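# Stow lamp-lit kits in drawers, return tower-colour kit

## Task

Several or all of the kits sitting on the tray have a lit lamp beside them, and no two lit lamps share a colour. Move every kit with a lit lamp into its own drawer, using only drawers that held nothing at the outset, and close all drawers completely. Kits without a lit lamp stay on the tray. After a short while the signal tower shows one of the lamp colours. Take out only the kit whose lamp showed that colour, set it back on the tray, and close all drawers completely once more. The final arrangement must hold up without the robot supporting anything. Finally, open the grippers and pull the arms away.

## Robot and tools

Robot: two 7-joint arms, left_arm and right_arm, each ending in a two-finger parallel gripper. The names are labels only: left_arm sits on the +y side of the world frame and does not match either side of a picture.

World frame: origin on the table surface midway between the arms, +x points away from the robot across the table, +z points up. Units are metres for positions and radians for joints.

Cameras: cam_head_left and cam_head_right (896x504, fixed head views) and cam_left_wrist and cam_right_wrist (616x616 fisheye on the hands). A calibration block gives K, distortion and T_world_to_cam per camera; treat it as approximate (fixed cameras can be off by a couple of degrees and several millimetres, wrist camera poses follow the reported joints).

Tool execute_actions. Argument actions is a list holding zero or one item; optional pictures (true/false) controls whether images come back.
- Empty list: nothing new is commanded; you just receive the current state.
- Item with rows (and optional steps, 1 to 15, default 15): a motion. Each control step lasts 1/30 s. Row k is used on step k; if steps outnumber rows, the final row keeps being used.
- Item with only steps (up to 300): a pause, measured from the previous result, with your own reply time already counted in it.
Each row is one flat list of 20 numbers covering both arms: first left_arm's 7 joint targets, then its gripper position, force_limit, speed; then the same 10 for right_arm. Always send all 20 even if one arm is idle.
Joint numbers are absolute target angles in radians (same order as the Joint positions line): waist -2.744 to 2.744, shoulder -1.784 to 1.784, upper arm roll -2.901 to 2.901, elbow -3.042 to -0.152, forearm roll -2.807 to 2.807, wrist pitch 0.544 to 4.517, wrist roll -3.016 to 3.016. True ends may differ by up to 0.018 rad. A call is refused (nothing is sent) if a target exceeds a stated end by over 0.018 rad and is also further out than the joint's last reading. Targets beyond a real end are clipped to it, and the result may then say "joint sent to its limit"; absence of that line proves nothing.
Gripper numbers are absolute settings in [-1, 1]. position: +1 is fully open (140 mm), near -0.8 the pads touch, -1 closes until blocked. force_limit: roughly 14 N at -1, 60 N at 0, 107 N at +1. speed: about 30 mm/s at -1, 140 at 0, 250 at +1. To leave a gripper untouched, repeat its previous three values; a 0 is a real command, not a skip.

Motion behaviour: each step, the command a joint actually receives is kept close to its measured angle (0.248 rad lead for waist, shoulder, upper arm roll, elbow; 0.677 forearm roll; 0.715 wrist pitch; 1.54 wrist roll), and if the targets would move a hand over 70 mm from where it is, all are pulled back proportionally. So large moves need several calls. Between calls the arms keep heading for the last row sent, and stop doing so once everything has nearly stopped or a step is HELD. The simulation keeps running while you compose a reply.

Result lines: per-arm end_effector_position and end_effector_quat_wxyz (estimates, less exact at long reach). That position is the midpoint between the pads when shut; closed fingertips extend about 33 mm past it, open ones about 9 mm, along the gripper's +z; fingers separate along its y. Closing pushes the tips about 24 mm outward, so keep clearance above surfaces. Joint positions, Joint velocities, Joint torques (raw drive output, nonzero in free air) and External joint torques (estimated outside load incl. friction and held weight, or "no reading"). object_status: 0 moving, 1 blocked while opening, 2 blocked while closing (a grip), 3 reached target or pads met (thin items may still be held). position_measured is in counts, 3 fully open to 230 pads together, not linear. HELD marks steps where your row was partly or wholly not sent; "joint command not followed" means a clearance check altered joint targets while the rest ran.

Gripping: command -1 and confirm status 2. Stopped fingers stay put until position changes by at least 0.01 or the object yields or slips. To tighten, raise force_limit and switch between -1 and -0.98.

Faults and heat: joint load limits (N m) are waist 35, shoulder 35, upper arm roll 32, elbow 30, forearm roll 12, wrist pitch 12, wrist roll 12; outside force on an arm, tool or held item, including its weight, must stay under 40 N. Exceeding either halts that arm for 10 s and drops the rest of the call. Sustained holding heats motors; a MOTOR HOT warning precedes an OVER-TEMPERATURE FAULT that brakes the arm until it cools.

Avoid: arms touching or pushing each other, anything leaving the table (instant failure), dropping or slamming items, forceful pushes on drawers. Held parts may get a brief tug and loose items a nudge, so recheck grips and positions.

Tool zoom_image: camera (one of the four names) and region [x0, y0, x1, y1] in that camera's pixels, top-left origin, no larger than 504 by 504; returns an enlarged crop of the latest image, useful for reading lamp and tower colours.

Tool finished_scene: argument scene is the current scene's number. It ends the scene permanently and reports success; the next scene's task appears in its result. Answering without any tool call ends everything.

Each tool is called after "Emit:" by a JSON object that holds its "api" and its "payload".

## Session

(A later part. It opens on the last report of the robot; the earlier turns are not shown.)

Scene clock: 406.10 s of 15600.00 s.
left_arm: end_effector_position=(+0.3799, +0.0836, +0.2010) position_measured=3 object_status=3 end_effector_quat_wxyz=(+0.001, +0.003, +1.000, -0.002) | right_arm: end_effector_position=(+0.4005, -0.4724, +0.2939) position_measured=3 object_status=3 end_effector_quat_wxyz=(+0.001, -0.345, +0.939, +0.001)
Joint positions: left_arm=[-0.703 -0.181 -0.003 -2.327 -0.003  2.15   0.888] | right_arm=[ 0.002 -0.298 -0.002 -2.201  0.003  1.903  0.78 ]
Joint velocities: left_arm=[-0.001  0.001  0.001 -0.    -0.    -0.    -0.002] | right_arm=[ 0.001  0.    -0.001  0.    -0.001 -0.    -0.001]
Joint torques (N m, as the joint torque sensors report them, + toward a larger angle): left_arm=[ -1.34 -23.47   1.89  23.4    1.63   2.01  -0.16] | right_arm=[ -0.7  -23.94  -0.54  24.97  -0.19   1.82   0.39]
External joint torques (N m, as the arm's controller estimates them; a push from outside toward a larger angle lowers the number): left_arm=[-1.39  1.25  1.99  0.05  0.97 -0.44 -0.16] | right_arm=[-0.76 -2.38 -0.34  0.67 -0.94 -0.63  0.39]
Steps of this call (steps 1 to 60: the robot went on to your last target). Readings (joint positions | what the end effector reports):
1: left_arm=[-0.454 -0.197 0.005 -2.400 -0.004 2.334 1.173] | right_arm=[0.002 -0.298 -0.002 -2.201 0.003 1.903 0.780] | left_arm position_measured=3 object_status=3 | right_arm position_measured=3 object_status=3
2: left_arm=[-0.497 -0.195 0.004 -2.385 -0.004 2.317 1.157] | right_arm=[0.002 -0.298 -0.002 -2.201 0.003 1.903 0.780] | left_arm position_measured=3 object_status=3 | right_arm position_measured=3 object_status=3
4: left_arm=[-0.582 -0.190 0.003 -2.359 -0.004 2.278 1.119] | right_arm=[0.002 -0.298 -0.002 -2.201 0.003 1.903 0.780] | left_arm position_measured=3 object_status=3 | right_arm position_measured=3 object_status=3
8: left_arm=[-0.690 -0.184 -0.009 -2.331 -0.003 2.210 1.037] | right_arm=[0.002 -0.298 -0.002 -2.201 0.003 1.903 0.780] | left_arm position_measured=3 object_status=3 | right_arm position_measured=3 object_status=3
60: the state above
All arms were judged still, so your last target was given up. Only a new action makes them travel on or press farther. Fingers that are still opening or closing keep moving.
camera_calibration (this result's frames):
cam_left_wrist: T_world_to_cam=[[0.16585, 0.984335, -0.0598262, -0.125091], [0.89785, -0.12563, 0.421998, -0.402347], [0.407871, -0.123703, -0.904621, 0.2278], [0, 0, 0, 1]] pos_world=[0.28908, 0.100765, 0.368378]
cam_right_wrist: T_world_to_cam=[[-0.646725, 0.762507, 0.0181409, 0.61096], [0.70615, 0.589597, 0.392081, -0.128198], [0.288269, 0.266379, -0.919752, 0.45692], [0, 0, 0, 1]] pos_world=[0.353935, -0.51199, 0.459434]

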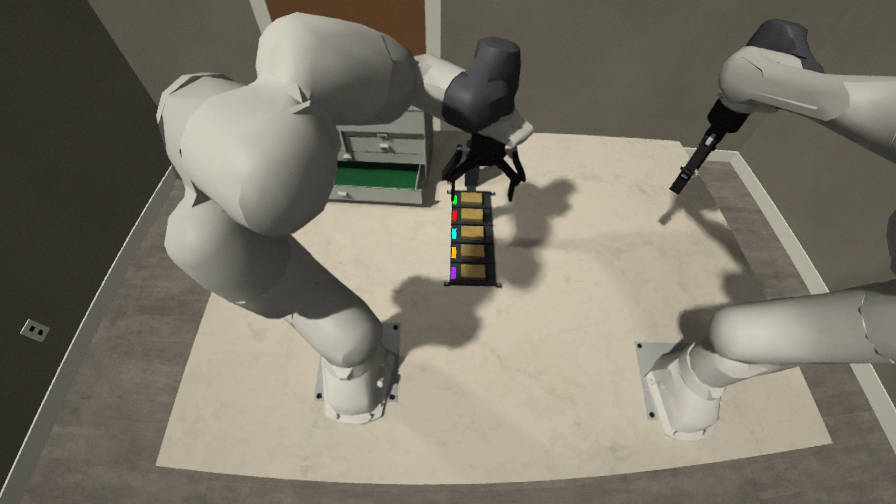

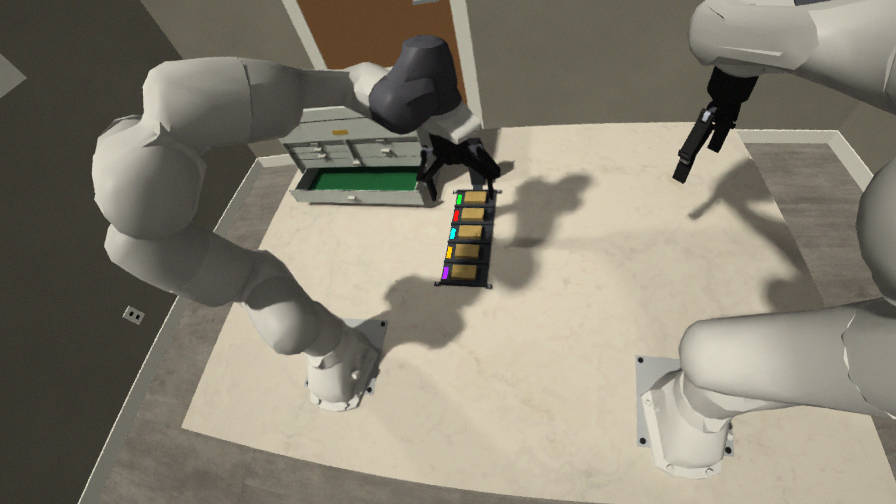

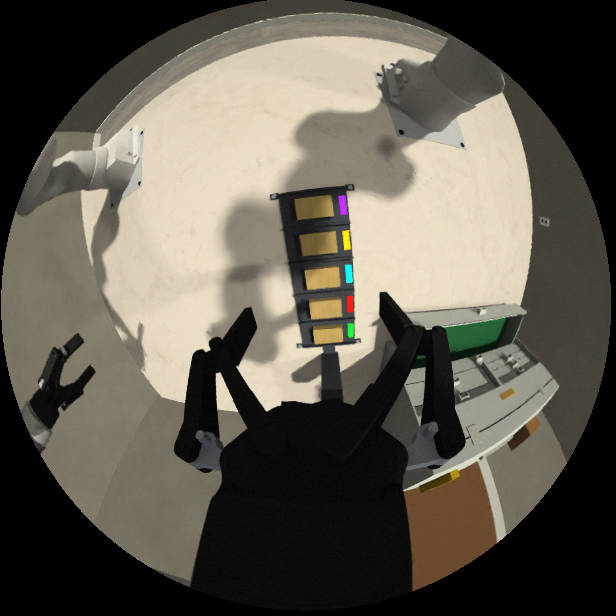

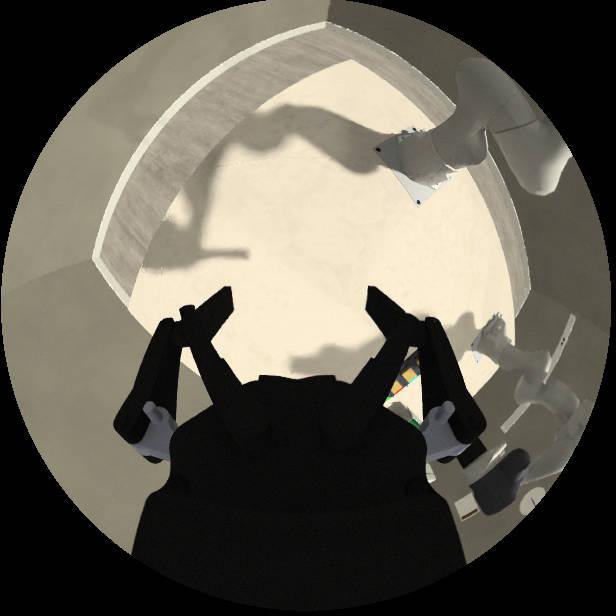

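Emit:
{"api": "execute_actions", "payload": {"actions": [{"rows": [[-0.672,0.0333,0,-2.4296,0,2.467,0.951,0.5,0,0, 0.0,-0.3,0,-2.2,0,1.9,0.785,1,0,0]], "steps": 15}], "pictures": false}}

Emit:
{"api": "execute_actions", "payload": {"actions": [{"steps": 30}]}}

Emit:
{"api": "zoom_image", "payload": {"camera": "cam_left_wrist", "region": [210, 200, 430, 380]}}

Scene clock: 442.03 s of 15600.00 s.
left_arm: end_effector_position=(+0.3866, +0.0965, +0.0771) position_measured=66 object_status=0 end_effector_quat_wxyz=(-0.011, +0.010, +1.000, +0.007) | right_arm: end_effector_position=(+0.4005, -0.4724, +0.2939) position_measured=3 object_status=3 end_effector_quat_wxyz=(+0.001, -0.345, +0.939, +0.001)
Joint positions: left_arm=[-0.675  0.035 -0.001 -2.431 -0.003  2.441  0.931] | right_arm=[ 0.002 -0.298 -0.002 -2.201  0.003  1.903  0.78 ]
Joint velocities: left_arm=[-0.001 -0.008 -0.     0.008 -0.001  0.137  0.046] | right_arm=[-0.001  0.    -0.    -0.    -0.    -0.001  0.   ]
Joint torques (N m, as the joint torque sensors report them, + toward a larger angle): left_arm=[  0.66 -30.1    1.45  20.32   1.37   3.11   0.51] | right_arm=[ -0.7  -23.95  -0.2   25.16  -0.23   1.75   0.37]
External joint torques (N m, as the arm's controller estimates them; a push from outside toward a larger angle lowers the number): left_arm=[ 0.76 -1.5   1.51  0.71  0.87  0.86  0.51] | right_arm=[-0.68 -2.29  0.07  0.79 -0.98 -0.71  0.37]
Steps of this call (steps 1 to 90: nothing new was sent; then 32.43 s passed at rest; steps 91 to 105: all 15 steps of this action). Readings (joint positions | what the end effector reports):
91: left_arm=[-0.701 -0.167 -0.003 -2.331 -0.003 2.182 0.890] | right_arm=[0.002 -0.298 -0.002 -2.201 0.003 1.903 0.780] | left_arm position_measured=3 object_status=0 | right_arm position_measured=3 object_status=3
92: left_arm=[-0.697 -0.136 -0.003 -2.342 -0.003 2.215 0.893] | right_arm=[0.002 -0.298 -0.002 -2.201 0.003 1.903 0.780] | left_arm position_measured=10 object_status=0 | right_arm position_measured=3 object_status=3
94: left_arm=[-0.687 -0.064 -0.003 -2.376 -0.003 2.282 0.901] | right_arm=[0.002 -0.298 -0.002 -2.201 0.003 1.903 0.780] | left_arm position_measured=25 object_status=0 | right_arm position_measured=3 object_status=3
98: left_arm=[-0.676 0.030 -0.001 -2.430 -0.003 2.376 0.916] | right_arm=[0.002 -0.298 -0.002 -2.201 0.003 1.903 0.780] | left_arm position_measured=55 object_status=0 | right_arm position_measured=3 object_status=3
105: the state above

Scene clock: 443.03 s of 15600.00 s.
left_arm: end_effector_position=(+0.3923, +0.0921, +0.0791) position_measured=66 object_status=3 end_effector_quat_wxyz=(-0.002, +0.016, +1.000, +0.000) | right_arm: end_effector_position=(+0.4005, -0.4724, +0.2939) position_measured=3 object_status=3 end_effector_quat_wxyz=(+0.001, -0.345, +0.939, +0.001)
Joint positions: left_arm=[-0.675  0.035 -0.001 -2.431 -0.003  2.463  0.944] | right_arm=[ 0.002 -0.298 -0.002 -2.201  0.003  1.903  0.78 ]
Joint velocities: left_arm=[-0.001 -0.001  0.    -0.001 -0.001  0.     0.001] | right_arm=[ 0.001 -0.002  0.001 -0.    -0.     0.     0.001]
Joint torques (N m, as the joint torque sensors report them, + toward a larger angle): left_arm=[  0.61 -29.87   0.95  20.35   1.35   3.19   0.52] | right_arm=[ -0.82 -23.55  -0.04  25.02  -0.26   1.75   0.39]
External joint torques (N m, as the arm's controller estimates them; a push from outside toward a larger angle lowers the number): left_arm=[ 0.68 -0.67  0.99  0.14  0.86  0.76  0.52] | right_arm=[-0.88 -1.76  0.16  0.61 -1.02 -0.71  0.39]
Steps of this call (steps 1 to 30: the robot went on to your last target). Readings (joint positions | what the end effector reports):
1: left_arm=[-0.675 0.035 -0.001 -2.431 -0.003 2.445 0.933] | right_arm=[0.002 -0.298 -0.002 -2.201 0.003 1.903 0.780] | left_arm position_measured=66 object_status=3 | right_arm position_measured=3 object_status=3
2: left_arm=[-0.675 0.035 -0.001 -2.431 -0.003 2.448 0.934] | right_arm=[0.002 -0.298 -0.002 -2.201 0.003 1.903 0.780] | left_arm position_measured=66 object_status=3 | right_arm position_measured=3 object_status=3
4: left_arm=[-0.675 0.035 -0.001 -2.431 -0.003 2.453 0.936] | right_arm=[0.002 -0.298 -0.002 -2.201 0.003 1.903 0.780] | left_arm position_measured=66 object_status=3 | right_arm position_measured=3 object_status=3
8: left_arm=[-0.675 0.035 -0.001 -2.431 -0.003 2.458 0.939] | right_arm=[0.002 -0.298 -0.002 -2.201 0.003 1.903 0.780] | left_arm position_measured=66 object_status=3 | right_arm position_measured=3 object_status=3
30: the state above
All arms were judged still, so your last target was given up. Only a new action makes them travel on or press farther. Fingers that are still opening or closing keep moving.
camera_calibration (this result's frames):
cam_left_wrist: T_world_to_cam=[[0.191088, 0.979971, -0.0560494, -0.152606], [0.896672, -0.151044, 0.416131, -0.357708], [0.399331, -0.129775, -0.907575, 0.117708], [0, 0, 0, 1]] pos_world=[0.302903, 0.110795, 0.247129]
cam_right_wrist: T_world_to_cam=[[-0.646725, 0.762507, 0.0181409, 0.61096], [0.70615, 0.589598, 0.392081, -0.128198], [0.288269, 0.266379, -0.919752, 0.45692], [0, 0, 0, 1]] pos_world=[0.353935, -0.51199, 0.459434]

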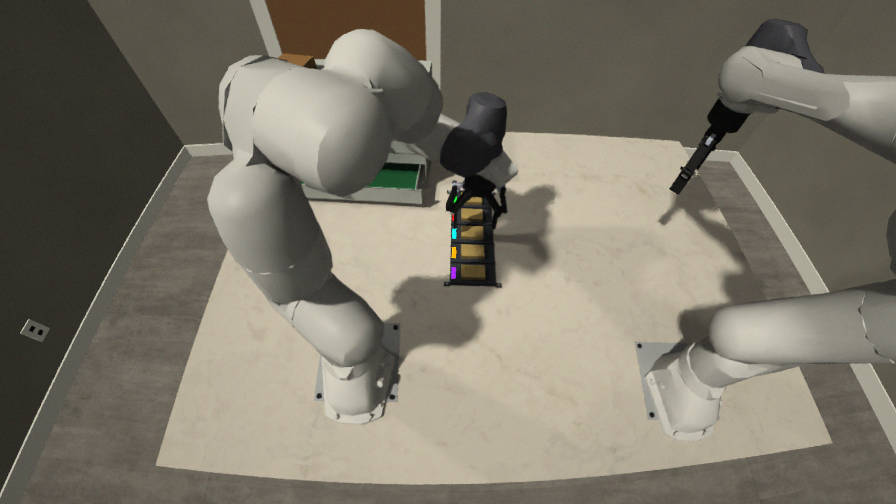

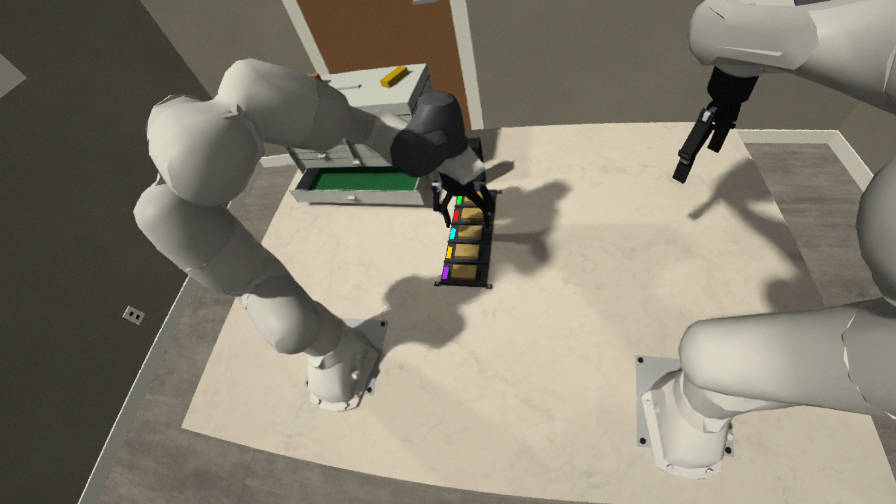

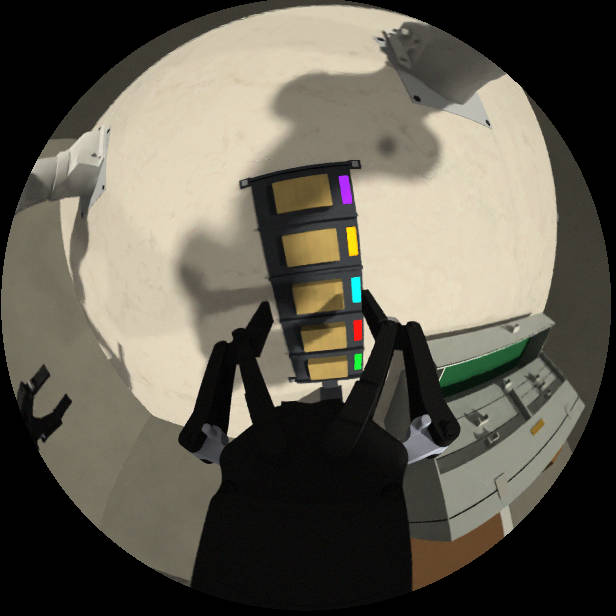

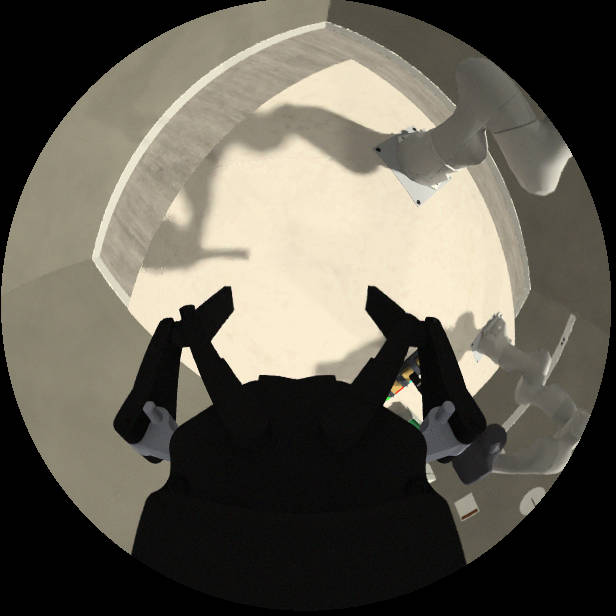

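Region (210, 200, 430, 380) of cam_left_wrist's 616x616 image, scaled by 2.291, with more detail than that image has; it fills the top 412 rows of this view, and the rest is white.

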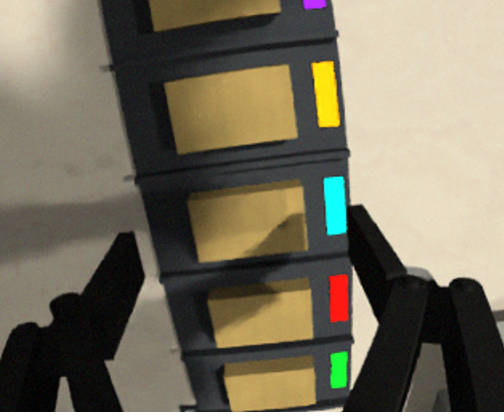

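Emit:
{"api": "execute_actions", "payload": {"actions": [{"rows": [
[-0.670,0.045,0,-2.432,0,2.52,0.951,0.5,0,0, 0.0,-0.3,0,-2.2,0,1.9,0.785,1,0,0],
[-0.670,0.055,0,-2.434,0,2.53,0.951,0.5,0,0, 0.0,-0.3,0,-2.2,0,1.9,0.785,1,0,0],
[-0.670,0.065,0,-2.436,0,2.54,0.951,0.5,0,0, 0.0,-0.3,0,-2.2,0,1.9,0.785,1,0,0],
[-0.670,0.075,0,-2.438,0,2.55,0.951,0.5,0,0, 0.0,-0.3,0,-2.2,0,1.9,0.785,1,0,0],
[-0.670,0.085,0,-2.440,0,2.56,0.951,0.5,0,0, 0.0,-0.3,0,-2.2,0,1.9,0.785,1,0,0],
[-0.670,0.095,0,-2.442,0,2.57,0.951,0.5,0,0, 0.0,-0.3,0,-2.2,0,1.9,0.785,1,0,0],
[-0.670,0.105,0,-2.443,0,2.575,0.951,0.5,0,0, 0.0,-0.3,0,-2.2,0,1.9,0.785,1,0,0],
[-0.670,0.1175,0,-2.4448,0,2.575,0.951,0.5,0,0, 0.0,-0.3,0,-2.2,0,1.9,0.785,1,0,0],
[-0.670,0.1175,0,-2.4448,0,2.566,0.951,0.5,0,0, 0.0,-0.3,0,-2.2,0,1.9,0.785,1,0,0]], "steps": 15}], "pictures": false}}

Emit:
{"api": "execute_actions", "payload": {"actions": [{"steps": 15}], "pictures": false}}

Emit:
{"api": "execute_actions", "payload": {"actions": [{"rows": [[-0.670,0.1175,0,-2.4448,0,2.566,0.951,-1,0,-0.5, 0.0,-0.3,0,-2.2,0,1.9,0.785,1,0,0]], "steps": 15}], "pictures": false}}

Emit:
{"api": "execute_actions", "payload": {"actions": [{"steps": 12}]}}

Scene clock: 474.90 s of 15600.00 s.
left_arm: end_effector_position=(+0.3920, +0.0936, +0.0421) position_measured=66 object_status=3 end_effector_quat_wxyz=(-0.003, +0.016, +1.000, +0.001) | right_arm: end_effector_position=(+0.4005, -0.4724, +0.2939) position_measured=3 object_status=3 end_effector_quat_wxyz=(+0.001, -0.345, +0.939, +0.001)
Joint positions: left_arm=[-0.673  0.116 -0.001 -2.445 -0.003  2.555  0.944] | right_arm=[ 0.002 -0.298 -0.002 -2.201  0.003  1.903  0.78 ]
Joint velocities: left_arm=[-0.001 -0.001  0.     0.    -0.002  0.042  0.001] | right_arm=[-0.002  0.001  0.    -0.     0.     0.001 -0.002]
Joint torques (N m, as the joint torque sensors report them, + toward a larger angle): left_arm=[  0.87 -29.47   1.04  17.8    1.32   3.21   0.45] | right_arm=[ -0.92 -23.45  -0.21  24.91  -0.24   1.73   0.38]
External joint torques (N m, as the arm's controller estimates them; a push from outside toward a larger angle lowers the number): left_arm=[ 0.92  1.19  0.99 -1.13  0.88  0.79  0.45] | right_arm=[-0.87 -1.88  0.09  0.59 -0.99 -0.72  0.38]
Steps of this call (steps 1 to 90: nothing new was sent; then 28.37 s passed at rest; steps 91 to 105: all 15 steps of this action). Readings (joint positions | what the end effector reports):
91: left_arm=[-0.675 0.036 -0.001 -2.431 -0.003 2.471 0.944] | right_arm=[0.002 -0.298 -0.002 -2.201 0.003 1.903 0.780] | left_arm position_measured=66 object_status=3 | right_arm position_measured=3 object_status=3
92: left_arm=[-0.674 0.040 -0.001 -2.431 -0.003 2.481 0.944] | right_arm=[0.002 -0.298 -0.002 -2.201 0.003 1.903 0.780] | left_arm position_measured=66 object_status=3 | right_arm position_measured=3 object_status=3
94: left_arm=[-0.673 0.053 -0.001 -2.432 -0.003 2.502 0.944] | right_arm=[0.002 -0.298 -0.002 -2.201 0.003 1.903 0.780] | left_arm position_measured=66 object_status=3 | right_arm position_measured=3 object_status=3
98: left_arm=[-0.673 0.092 -0.001 -2.438 -0.003 2.538 0.944] | right_arm=[0.002 -0.298 -0.002 -2.201 0.003 1.903 0.780] | left_arm position_measured=66 object_status=3 | right_arm position_measured=3 object_status=3
105: the state above

Scene clock: 475.40 s of 15600.00 s.
left_arm: end_effector_position=(+0.3936, +0.0924, +0.0427) position_measured=66 object_status=3 end_effector_quat_wxyz=(-0.001, +0.016, +1.000, -0.001) | right_arm: end_effector_position=(+0.4005, -0.4724, +0.2939) position_measured=3 object_status=3 end_effector_quat_wxyz=(+0.001, -0.345, +0.939, +0.001)
Joint positions: left_arm=[-0.673  0.116 -0.001 -2.445 -0.003  2.561  0.944] | right_arm=[ 0.002 -0.298 -0.002 -2.201  0.003  1.903  0.78 ]
Joint velocities: left_arm=[ 0.002 -0.     0.001  0.001 -0.001  0.003 -0.   ] | right_arm=[-0.001 -0.     0.002  0.001 -0.001  0.001  0.002]
Joint torques (N m, as the joint torque sensors report them, + toward a larger angle): left_arm=[  1.22 -29.81   1.16  18.49   1.32   3.21   0.39] | right_arm=[ -0.79 -23.75  -0.38  25.25  -0.2    1.72   0.36]
External joint torques (N m, as the arm's controller estimates them; a push from outside toward a larger angle lowers the number): left_arm=[ 1.1   0.92  0.94 -0.47  0.89  0.77  0.39] | right_arm=[-0.77 -2.03 -0.1   0.84 -0.95 -0.74  0.36]
Steps of this call (steps 1 to 15: the robot went on to your last target). Readings (joint positions | what the end effector reports):
1: left_arm=[-0.673 0.116 -0.001 -2.445 -0.003 2.556 0.944] | right_arm=[0.002 -0.298 -0.002 -2.201 0.003 1.903 0.780] | left_arm position_measured=66 object_status=3 | right_arm position_measured=3 object_status=3
2: left_arm=[-0.673 0.116 -0.001 -2.445 -0.003 2.557 0.944] | right_arm=[0.002 -0.298 -0.002 -2.201 0.003 1.903 0.780] | left_arm position_measured=66 object_status=3 | right_arm position_measured=3 object_status=3
4: left_arm=[-0.673 0.116 -0.001 -2.445 -0.003 2.559 0.944] | right_arm=[0.002 -0.298 -0.002 -2.201 0.003 1.903 0.780] | left_arm position_measured=66 object_status=3 | right_arm position_measured=3 object_status=3
8: left_arm=[-0.673 0.116 -0.001 -2.445 -0.003 2.560 0.944] | right_arm=[0.002 -0.298 -0.002 -2.201 0.003 1.903 0.780] | left_arm position_measured=66 object_status=3 | right_arm position_measured=3 object_status=3
15: the state above
All arms were judged still, so your last target was given up. Only a new action makes them travel on or press farther. Fingers that are still opening or closing keep moving.

Scene clock: 475.90 s of 15600.00 s.
left_arm: end_effector_position=(+0.3939, +0.0923, +0.0428) position_measured=130 object_status=0 end_effector_quat_wxyz=(-0.000, +0.016, +1.000, -0.001) | right_arm: end_effector_position=(+0.4005, -0.4724, +0.2939) position_measured=3 object_status=3 end_effector_quat_wxyz=(+0.001, -0.345, +0.939, +0.001)
Joint positions: left_arm=[-0.673  0.117 -0.001 -2.445 -0.002  2.562  0.944] | right_arm=[ 0.002 -0.298 -0.002 -2.201  0.003  1.903  0.78 ]
Joint velocities: left_arm=[ 0.011 -0.005  0.003 -0.     0.018 -0.001 -0.001] | right_arm=[ 0.     0.001 -0.    -0.     0.    -0.001 -0.   ]
Joint torques (N m, as the joint torque sensors report them, + toward a larger angle): left_arm=[  0.55 -29.36   0.88  18.31   0.61   3.23   0.47] | right_arm=[ -1.09 -23.86  -0.6   25.4   -0.29   1.78   0.35]
External joint torques (N m, as the arm's controller estimates them; a push from outside toward a larger angle lowers the number): left_arm=[ 0.34  1.46  0.26 -0.79  0.59  0.74  0.47] | right_arm=[-1.17 -2.18 -0.43  1.05 -1.04 -0.67  0.35]
Steps of this call (steps 1 to 15: all 15 steps of this action). Readings (joint positions | what the end effector reports):
1: left_arm=[-0.673 0.116 -0.001 -2.445 -0.003 2.562 0.944] | right_arm=[0.002 -0.298 -0.002 -2.201 0.003 1.903 0.780] | left_arm position_measured=66 object_status=0 | right_arm position_measured=3 object_status=3
2: left_arm=[-0.673 0.116 -0.001 -2.445 -0.003 2.562 0.944] | right_arm=[0.002 -0.298 -0.002 -2.201 0.003 1.903 0.780] | left_arm position_measured=70 object_status=0 | right_arm position_measured=3 object_status=3
4: left_arm=[-0.673 0.116 -0.001 -2.445 -0.003 2.562 0.944] | right_arm=[0.002 -0.298 -0.002 -2.201 0.003 1.903 0.780] | left_arm position_measured=79 object_status=0 | right_arm position_measured=3 object_status=3
8: left_arm=[-0.673 0.117 -0.001 -2.445 -0.003 2.562 0.944] | right_arm=[0.002 -0.298 -0.002 -2.201 0.003 1.903 0.780] | left_arm position_measured=98 object_status=0 | right_arm position_measured=3 object_status=3
15: the state above

Scene clock: 476.30 s of 15600.00 s.
left_arm: end_effector_position=(+0.3980, +0.0935, +0.0457) position_measured=185 object_status=0 end_effector_quat_wxyz=(+0.003, +0.013, +1.000, -0.002) | right_arm: end_effector_position=(+0.4005, -0.4724, +0.2939) position_measured=3 object_status=3 end_effector_quat_wxyz=(+0.001, -0.345, +0.939, +0.001)
Joint positions: left_arm=[-0.669  0.112  0.001 -2.443 -0.     2.562  0.944] | right_arm=[ 0.002 -0.298 -0.002 -2.201  0.003  1.903  0.78 ]
Joint velocities: left_arm=[ 0.004 -0.003  0.002  0.005  0.001  0.     0.   ] | right_arm=[-0.001  0.    -0.    -0.    -0.001 -0.    -0.   ]
Joint torques (N m, as the joint torque sensors report them, + toward a larger angle): left_arm=[ -1.18 -27.08  -0.8   17.43   0.76   3.17   0.41] | right_arm=[ -0.82 -23.77  -0.42  25.11  -0.23   1.76   0.4 ]
External joint torques (N m, as the arm's controller estimates them; a push from outside toward a larger angle lowers the number): left_arm=[-1.12  3.5  -0.85 -1.55  0.33  0.72  0.41] | right_arm=[-0.78 -2.08 -0.12  0.74 -0.98 -0.69  0.4 ]
Steps of this call (steps 1 to 12: the robot went on to your last target). Readings (joint positions | what the end effector reports):
1: left_arm=[-0.672 0.116 -0.001 -2.445 -0.002 2.562 0.944] | right_arm=[0.002 -0.298 -0.002 -2.201 0.003 1.903 0.780] | left_arm position_measured=135 object_status=0 | right_arm position_measured=3 object_status=3
2: left_arm=[-0.671 0.115 -0.001 -2.445 -0.002 2.562 0.944] | right_arm=[0.002 -0.298 -0.002 -2.201 0.003 1.903 0.780] | left_arm position_measured=139 object_status=0 | right_arm position_measured=3 object_status=3
4: left_arm=[-0.670 0.114 0.000 -2.445 -0.001 2.562 0.944] | right_arm=[0.002 -0.298 -0.002 -2.201 0.003 1.903 0.780] | left_arm position_measured=148 object_status=0 | right_arm position_measured=3 object_status=3
8: left_arm=[-0.669 0.113 0.001 -2.444 -0.001 2.562 0.944] | right_arm=[0.002 -0.298 -0.002 -2.201 0.003 1.903 0.780] | left_arm position_measured=167 object_status=0 | right_arm position_measured=3 object_status=3
12: the state above
camera_calibration (this result's frames):
cam_left_wrist: T_world_to_cam=[[0.185329, 0.9809, -0.0590578, -0.154608], [0.893896, -0.143318, 0.424747, -0.348691], [0.408171, -0.13151, -0.903384, 0.081731], [0, 0, 0, 1]] pos_world=[0.306987, 0.112429, 0.212809]
cam_right_wrist: T_world_to_cam=[[-0.646726, 0.762507, 0.018141, 0.61096], [0.70615, 0.589598, 0.392081, -0.128198], [0.288268, 0.266379, -0.919752, 0.45692], [0, 0, 0, 1]] pos_world=[0.353935, -0.51199, 0.459434]

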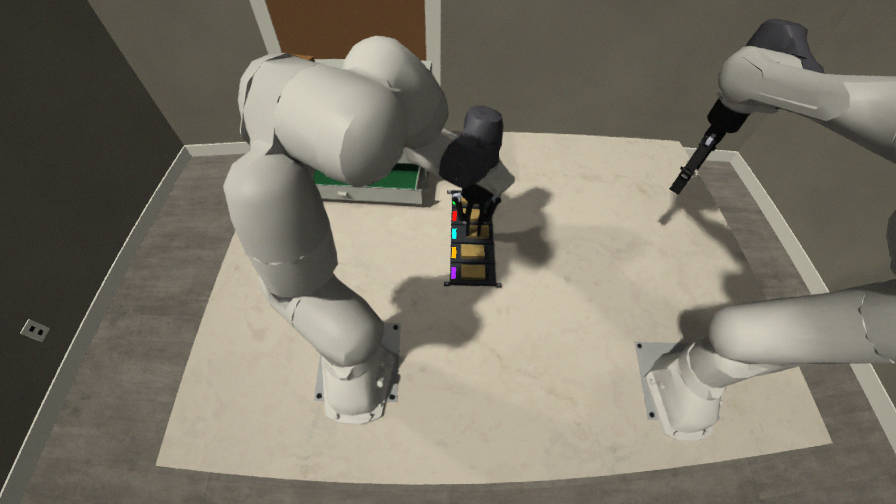

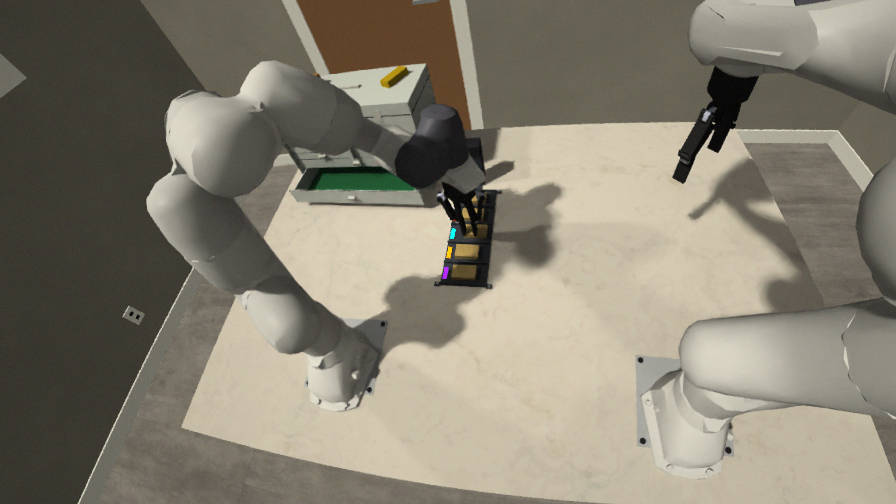

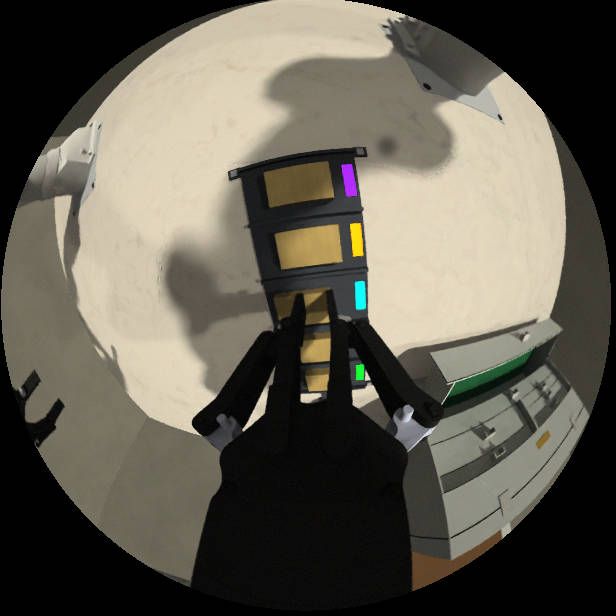

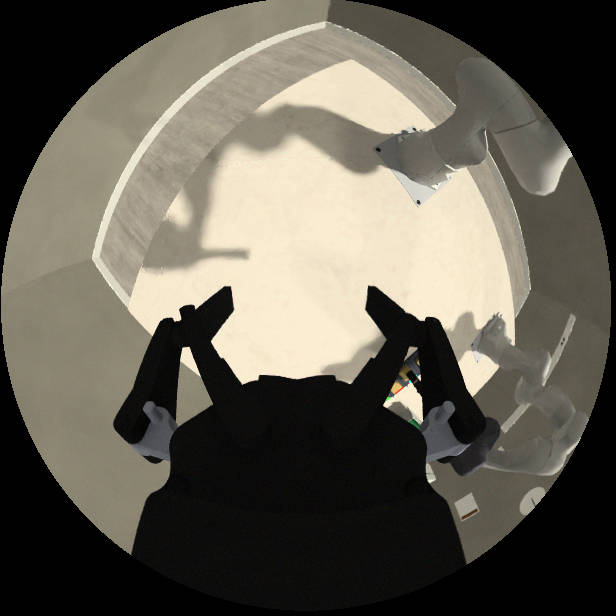

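Too high; kit got pushed. Lift and open.

Emit:
{"api": "execute_actions", "payload": {"actions": [{"rows": [[-0.672,0.0333,0,-2.4296,0,2.459,0.951,-1,0,0, 0.0,-0.3,0,-2.2,0,1.9,0.785,1,0,0],[-0.672,0.0333,0,-2.4296,0,2.459,0.951,-1,0,0, 0.0,-0.3,0,-2.2,0,1.9,0.785,1,0,0],[-0.672,0.0333,0,-2.4296,0,2.459,0.951,-1,0,0, 0.0,-0.3,0,-2.2,0,1.9,0.785,1,0,0],[-0.672,0.0333,0,-2.4296,0,2.459,0.951,0.5,0,0, 0.0,-0.3,0,-2.2,0,1.9,0.785,1,0,0]], "steps": 15}], "pictures": false}}

Emit:
{"api": "execute_actions", "payload": {"actions": [{"steps": 30}]}}

Emit:
{"api": "zoom_image", "payload": {"camera": "cam_left_wrist", "region": [210, 200, 430, 380]}}

Scene clock: 486.53 s of 15600.00 s.
left_arm: end_effector_position=(+0.3980, +0.0935, +0.0814) position_measured=150 object_status=0 end_effector_quat_wxyz=(+0.003, +0.013, +1.000, -0.002) | right_arm: end_effector_position=(+0.4005, -0.4724, +0.2939) position_measured=3 object_status=3 end_effector_quat_wxyz=(+0.001, -0.345, +0.939, +0.001)
Joint positions: left_arm=[-0.669  0.033  0.002 -2.428 -0.     2.469  0.944] | right_arm=[ 0.002 -0.298 -0.002 -2.201  0.003  1.903  0.78 ]
Joint velocities: left_arm=[ 0.    -0.    -0.001  0.001 -0.001 -0.033  0.001] | right_arm=[ 0.    -0.001 -0.     0.001 -0.     0.     0.   ]
Joint torques (N m, as the joint torque sensors report them, + toward a larger angle): left_arm=[ -2.53 -29.38  -0.37  19.03   0.71   1.95   0.44] | right_arm=[ -0.72 -23.66  -0.36  25.03  -0.3    1.79   0.37]
External joint torques (N m, as the arm's controller estimates them; a push from outside toward a larger angle lowers the number): left_arm=[-2.55 -0.04 -0.42 -1.4   0.21 -0.53  0.44] | right_arm=[-0.66 -1.9  -0.03  0.59 -1.05 -0.68  0.37]
Steps of this call (steps 1 to 15: the robot went on to your last target; steps 16 to 90: nothing new was sent; then 6.73 s passed at rest; steps 91 to 105: all 15 steps of this action). Readings (joint positions | what the end effector reports):
91: left_arm=[-0.669 0.101 0.002 -2.444 -0.000 2.544 0.944] | right_arm=[0.002 -0.298 -0.002 -2.201 0.003 1.903 0.780] | left_arm position_measured=233 object_status=3 | right_arm position_measured=3 object_status=3
92: left_arm=[-0.669 0.082 0.002 -2.443 -0.000 2.528 0.944] | right_arm=[0.002 -0.298 -0.002 -2.201 0.003 1.903 0.780] | left_arm position_measured=233 object_status=3 | right_arm position_measured=3 object_status=3
94: left_arm=[-0.669 0.051 0.002 -2.434 -0.000 2.508 0.944] | right_arm=[0.002 -0.298 -0.002 -2.201 0.003 1.903 0.780] | left_arm position_measured=233 object_status=0 | right_arm position_measured=3 object_status=3
98: left_arm=[-0.669 0.034 0.002 -2.428 -0.000 2.485 0.944] | right_arm=[0.002 -0.298 -0.002 -2.201 0.003 1.903 0.780] | left_arm position_measured=204 object_status=0 | right_arm position_measured=3 object_status=3
105: the state above

Scene clock: 487.53 s of 15600.00 s.
left_arm: end_effector_position=(+0.3966, +0.0945, +0.0809) position_measured=66 object_status=3 end_effector_quat_wxyz=(+0.001, +0.013, +1.000, -0.000) | right_arm: end_effector_position=(+0.4005, -0.4724, +0.2939) position_measured=3 object_status=3 end_effector_quat_wxyz=(+0.001, -0.345, +0.939, +0.001)
Joint positions: left_arm=[-0.669  0.033  0.002 -2.428 -0.     2.463  0.944] | right_arm=[ 0.002 -0.298 -0.002 -2.201  0.003  1.903  0.78 ]
Joint velocities: left_arm=[-0.001  0.001 -0.001  0.001 -0.    -0.001 -0.   ] | right_arm=[-0.001  0.001  0.002  0.001 -0.001  0.001 -0.   ]
Joint torques (N m, as the joint torque sensors report them, + toward a larger angle): left_arm=[ -1.83 -29.37  -0.28  18.59   0.78   1.93   0.34] | right_arm=[ -0.7  -23.56  -0.52  24.87  -0.27   1.81   0.39]
External joint torques (N m, as the arm's controller estimates them; a push from outside toward a larger angle lowers the number): left_arm=[-1.83 -0.16 -0.31 -1.73  0.29 -0.52  0.34] | right_arm=[-0.67 -1.83 -0.24  0.45 -1.02 -0.66  0.39]
Steps of this call (steps 1 to 15: the robot went on to your last target; steps 16 to 30: nothing new was sent). Readings (joint positions | what the end effector reports):
1: left_arm=[-0.669 0.033 0.002 -2.428 -0.000 2.468 0.944] | right_arm=[0.002 -0.298 -0.002 -2.201 0.003 1.903 0.780] | left_arm position_measured=143 object_status=0 | right_arm position_measured=3 object_status=3
2: left_arm=[-0.669 0.033 0.002 -2.428 -0.000 2.467 0.944] | right_arm=[0.002 -0.298 -0.002 -2.201 0.003 1.903 0.780] | left_arm position_measured=135 object_status=0 | right_arm position_measured=3 object_status=3
4: left_arm=[-0.669 0.033 0.002 -2.428 -0.000 2.466 0.944] | right_arm=[0.002 -0.298 -0.002 -2.201 0.003 1.903 0.780] | left_arm position_measured=120 object_status=0 | right_arm position_measured=3 object_status=3
8: left_arm=[-0.669 0.033 0.002 -2.428 -0.000 2.464 0.944] | right_arm=[0.002 -0.298 -0.002 -2.201 0.003 1.903 0.780] | left_arm position_measured=90 object_status=0 | right_arm position_measured=3 object_status=3
30: the state above
All arms were judged still, so your last target was given up. Only a new action makes them travel on or press farther. Fingers that are still opening or closing keep moving.
camera_calibration (this result's frames):
cam_left_wrist: T_world_to_cam=[[0.185526, 0.981009, -0.0565768, -0.15353], [0.895666, -0.145142, 0.420376, -0.362388], [0.404181, -0.128665, -0.905585, 0.115696], [0, 0, 0, 1]] pos_world=[0.3063, 0.112902, 0.248426]
cam_right_wrist: T_world_to_cam=[[-0.646726, 0.762507, 0.0181409, 0.61096], [0.70615, 0.589598, 0.392081, -0.128198], [0.288268, 0.266379, -0.919752, 0.45692], [0, 0, 0, 1]] pos_world=[0.353935, -0.51199, 0.459434]

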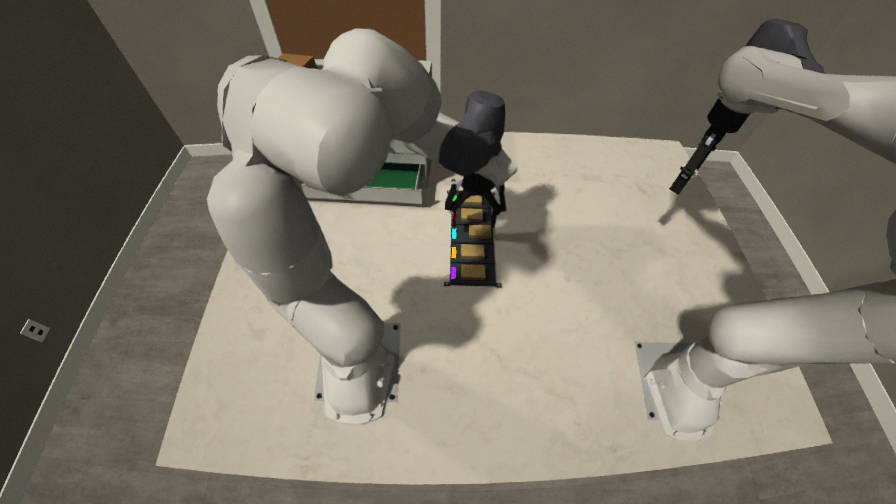

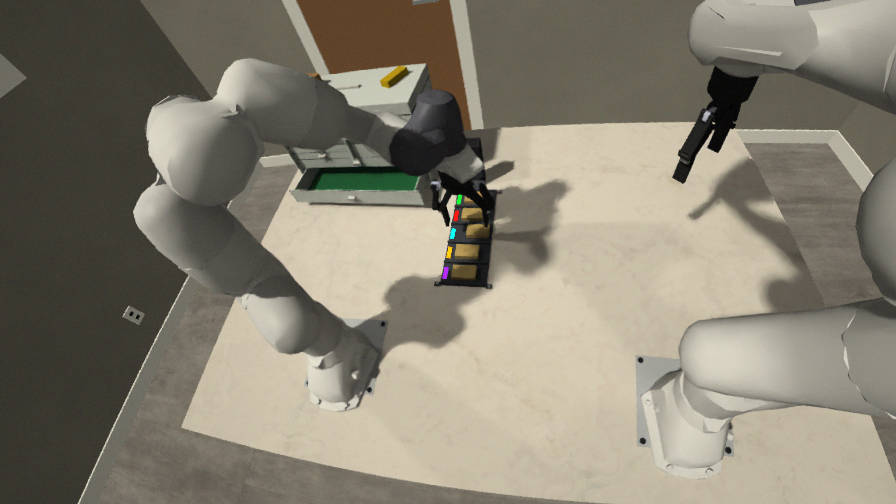

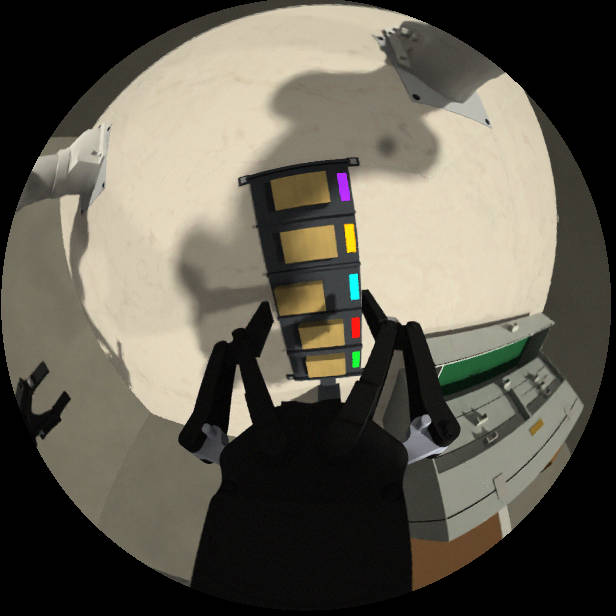

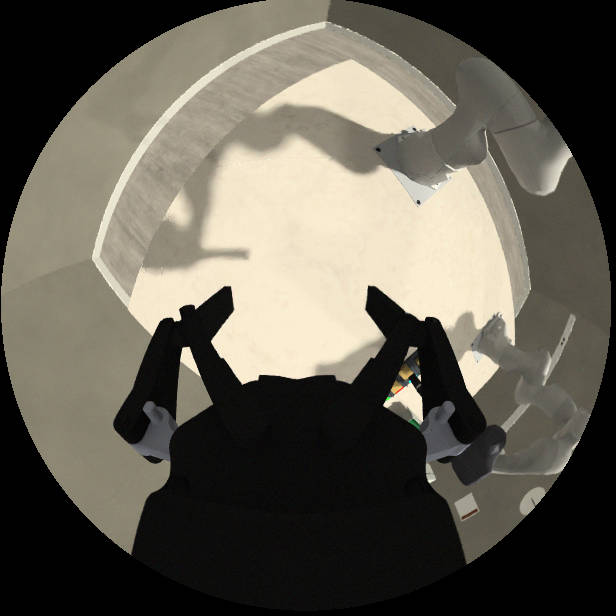

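Region (210, 200, 430, 380) of cam_left_wrist's 616x616 image, scaled by 2.291, with more detail than that image has; it fills the top 412 rows of this view, and the rest is white.

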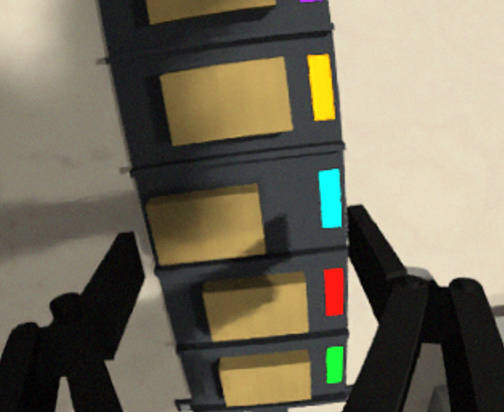

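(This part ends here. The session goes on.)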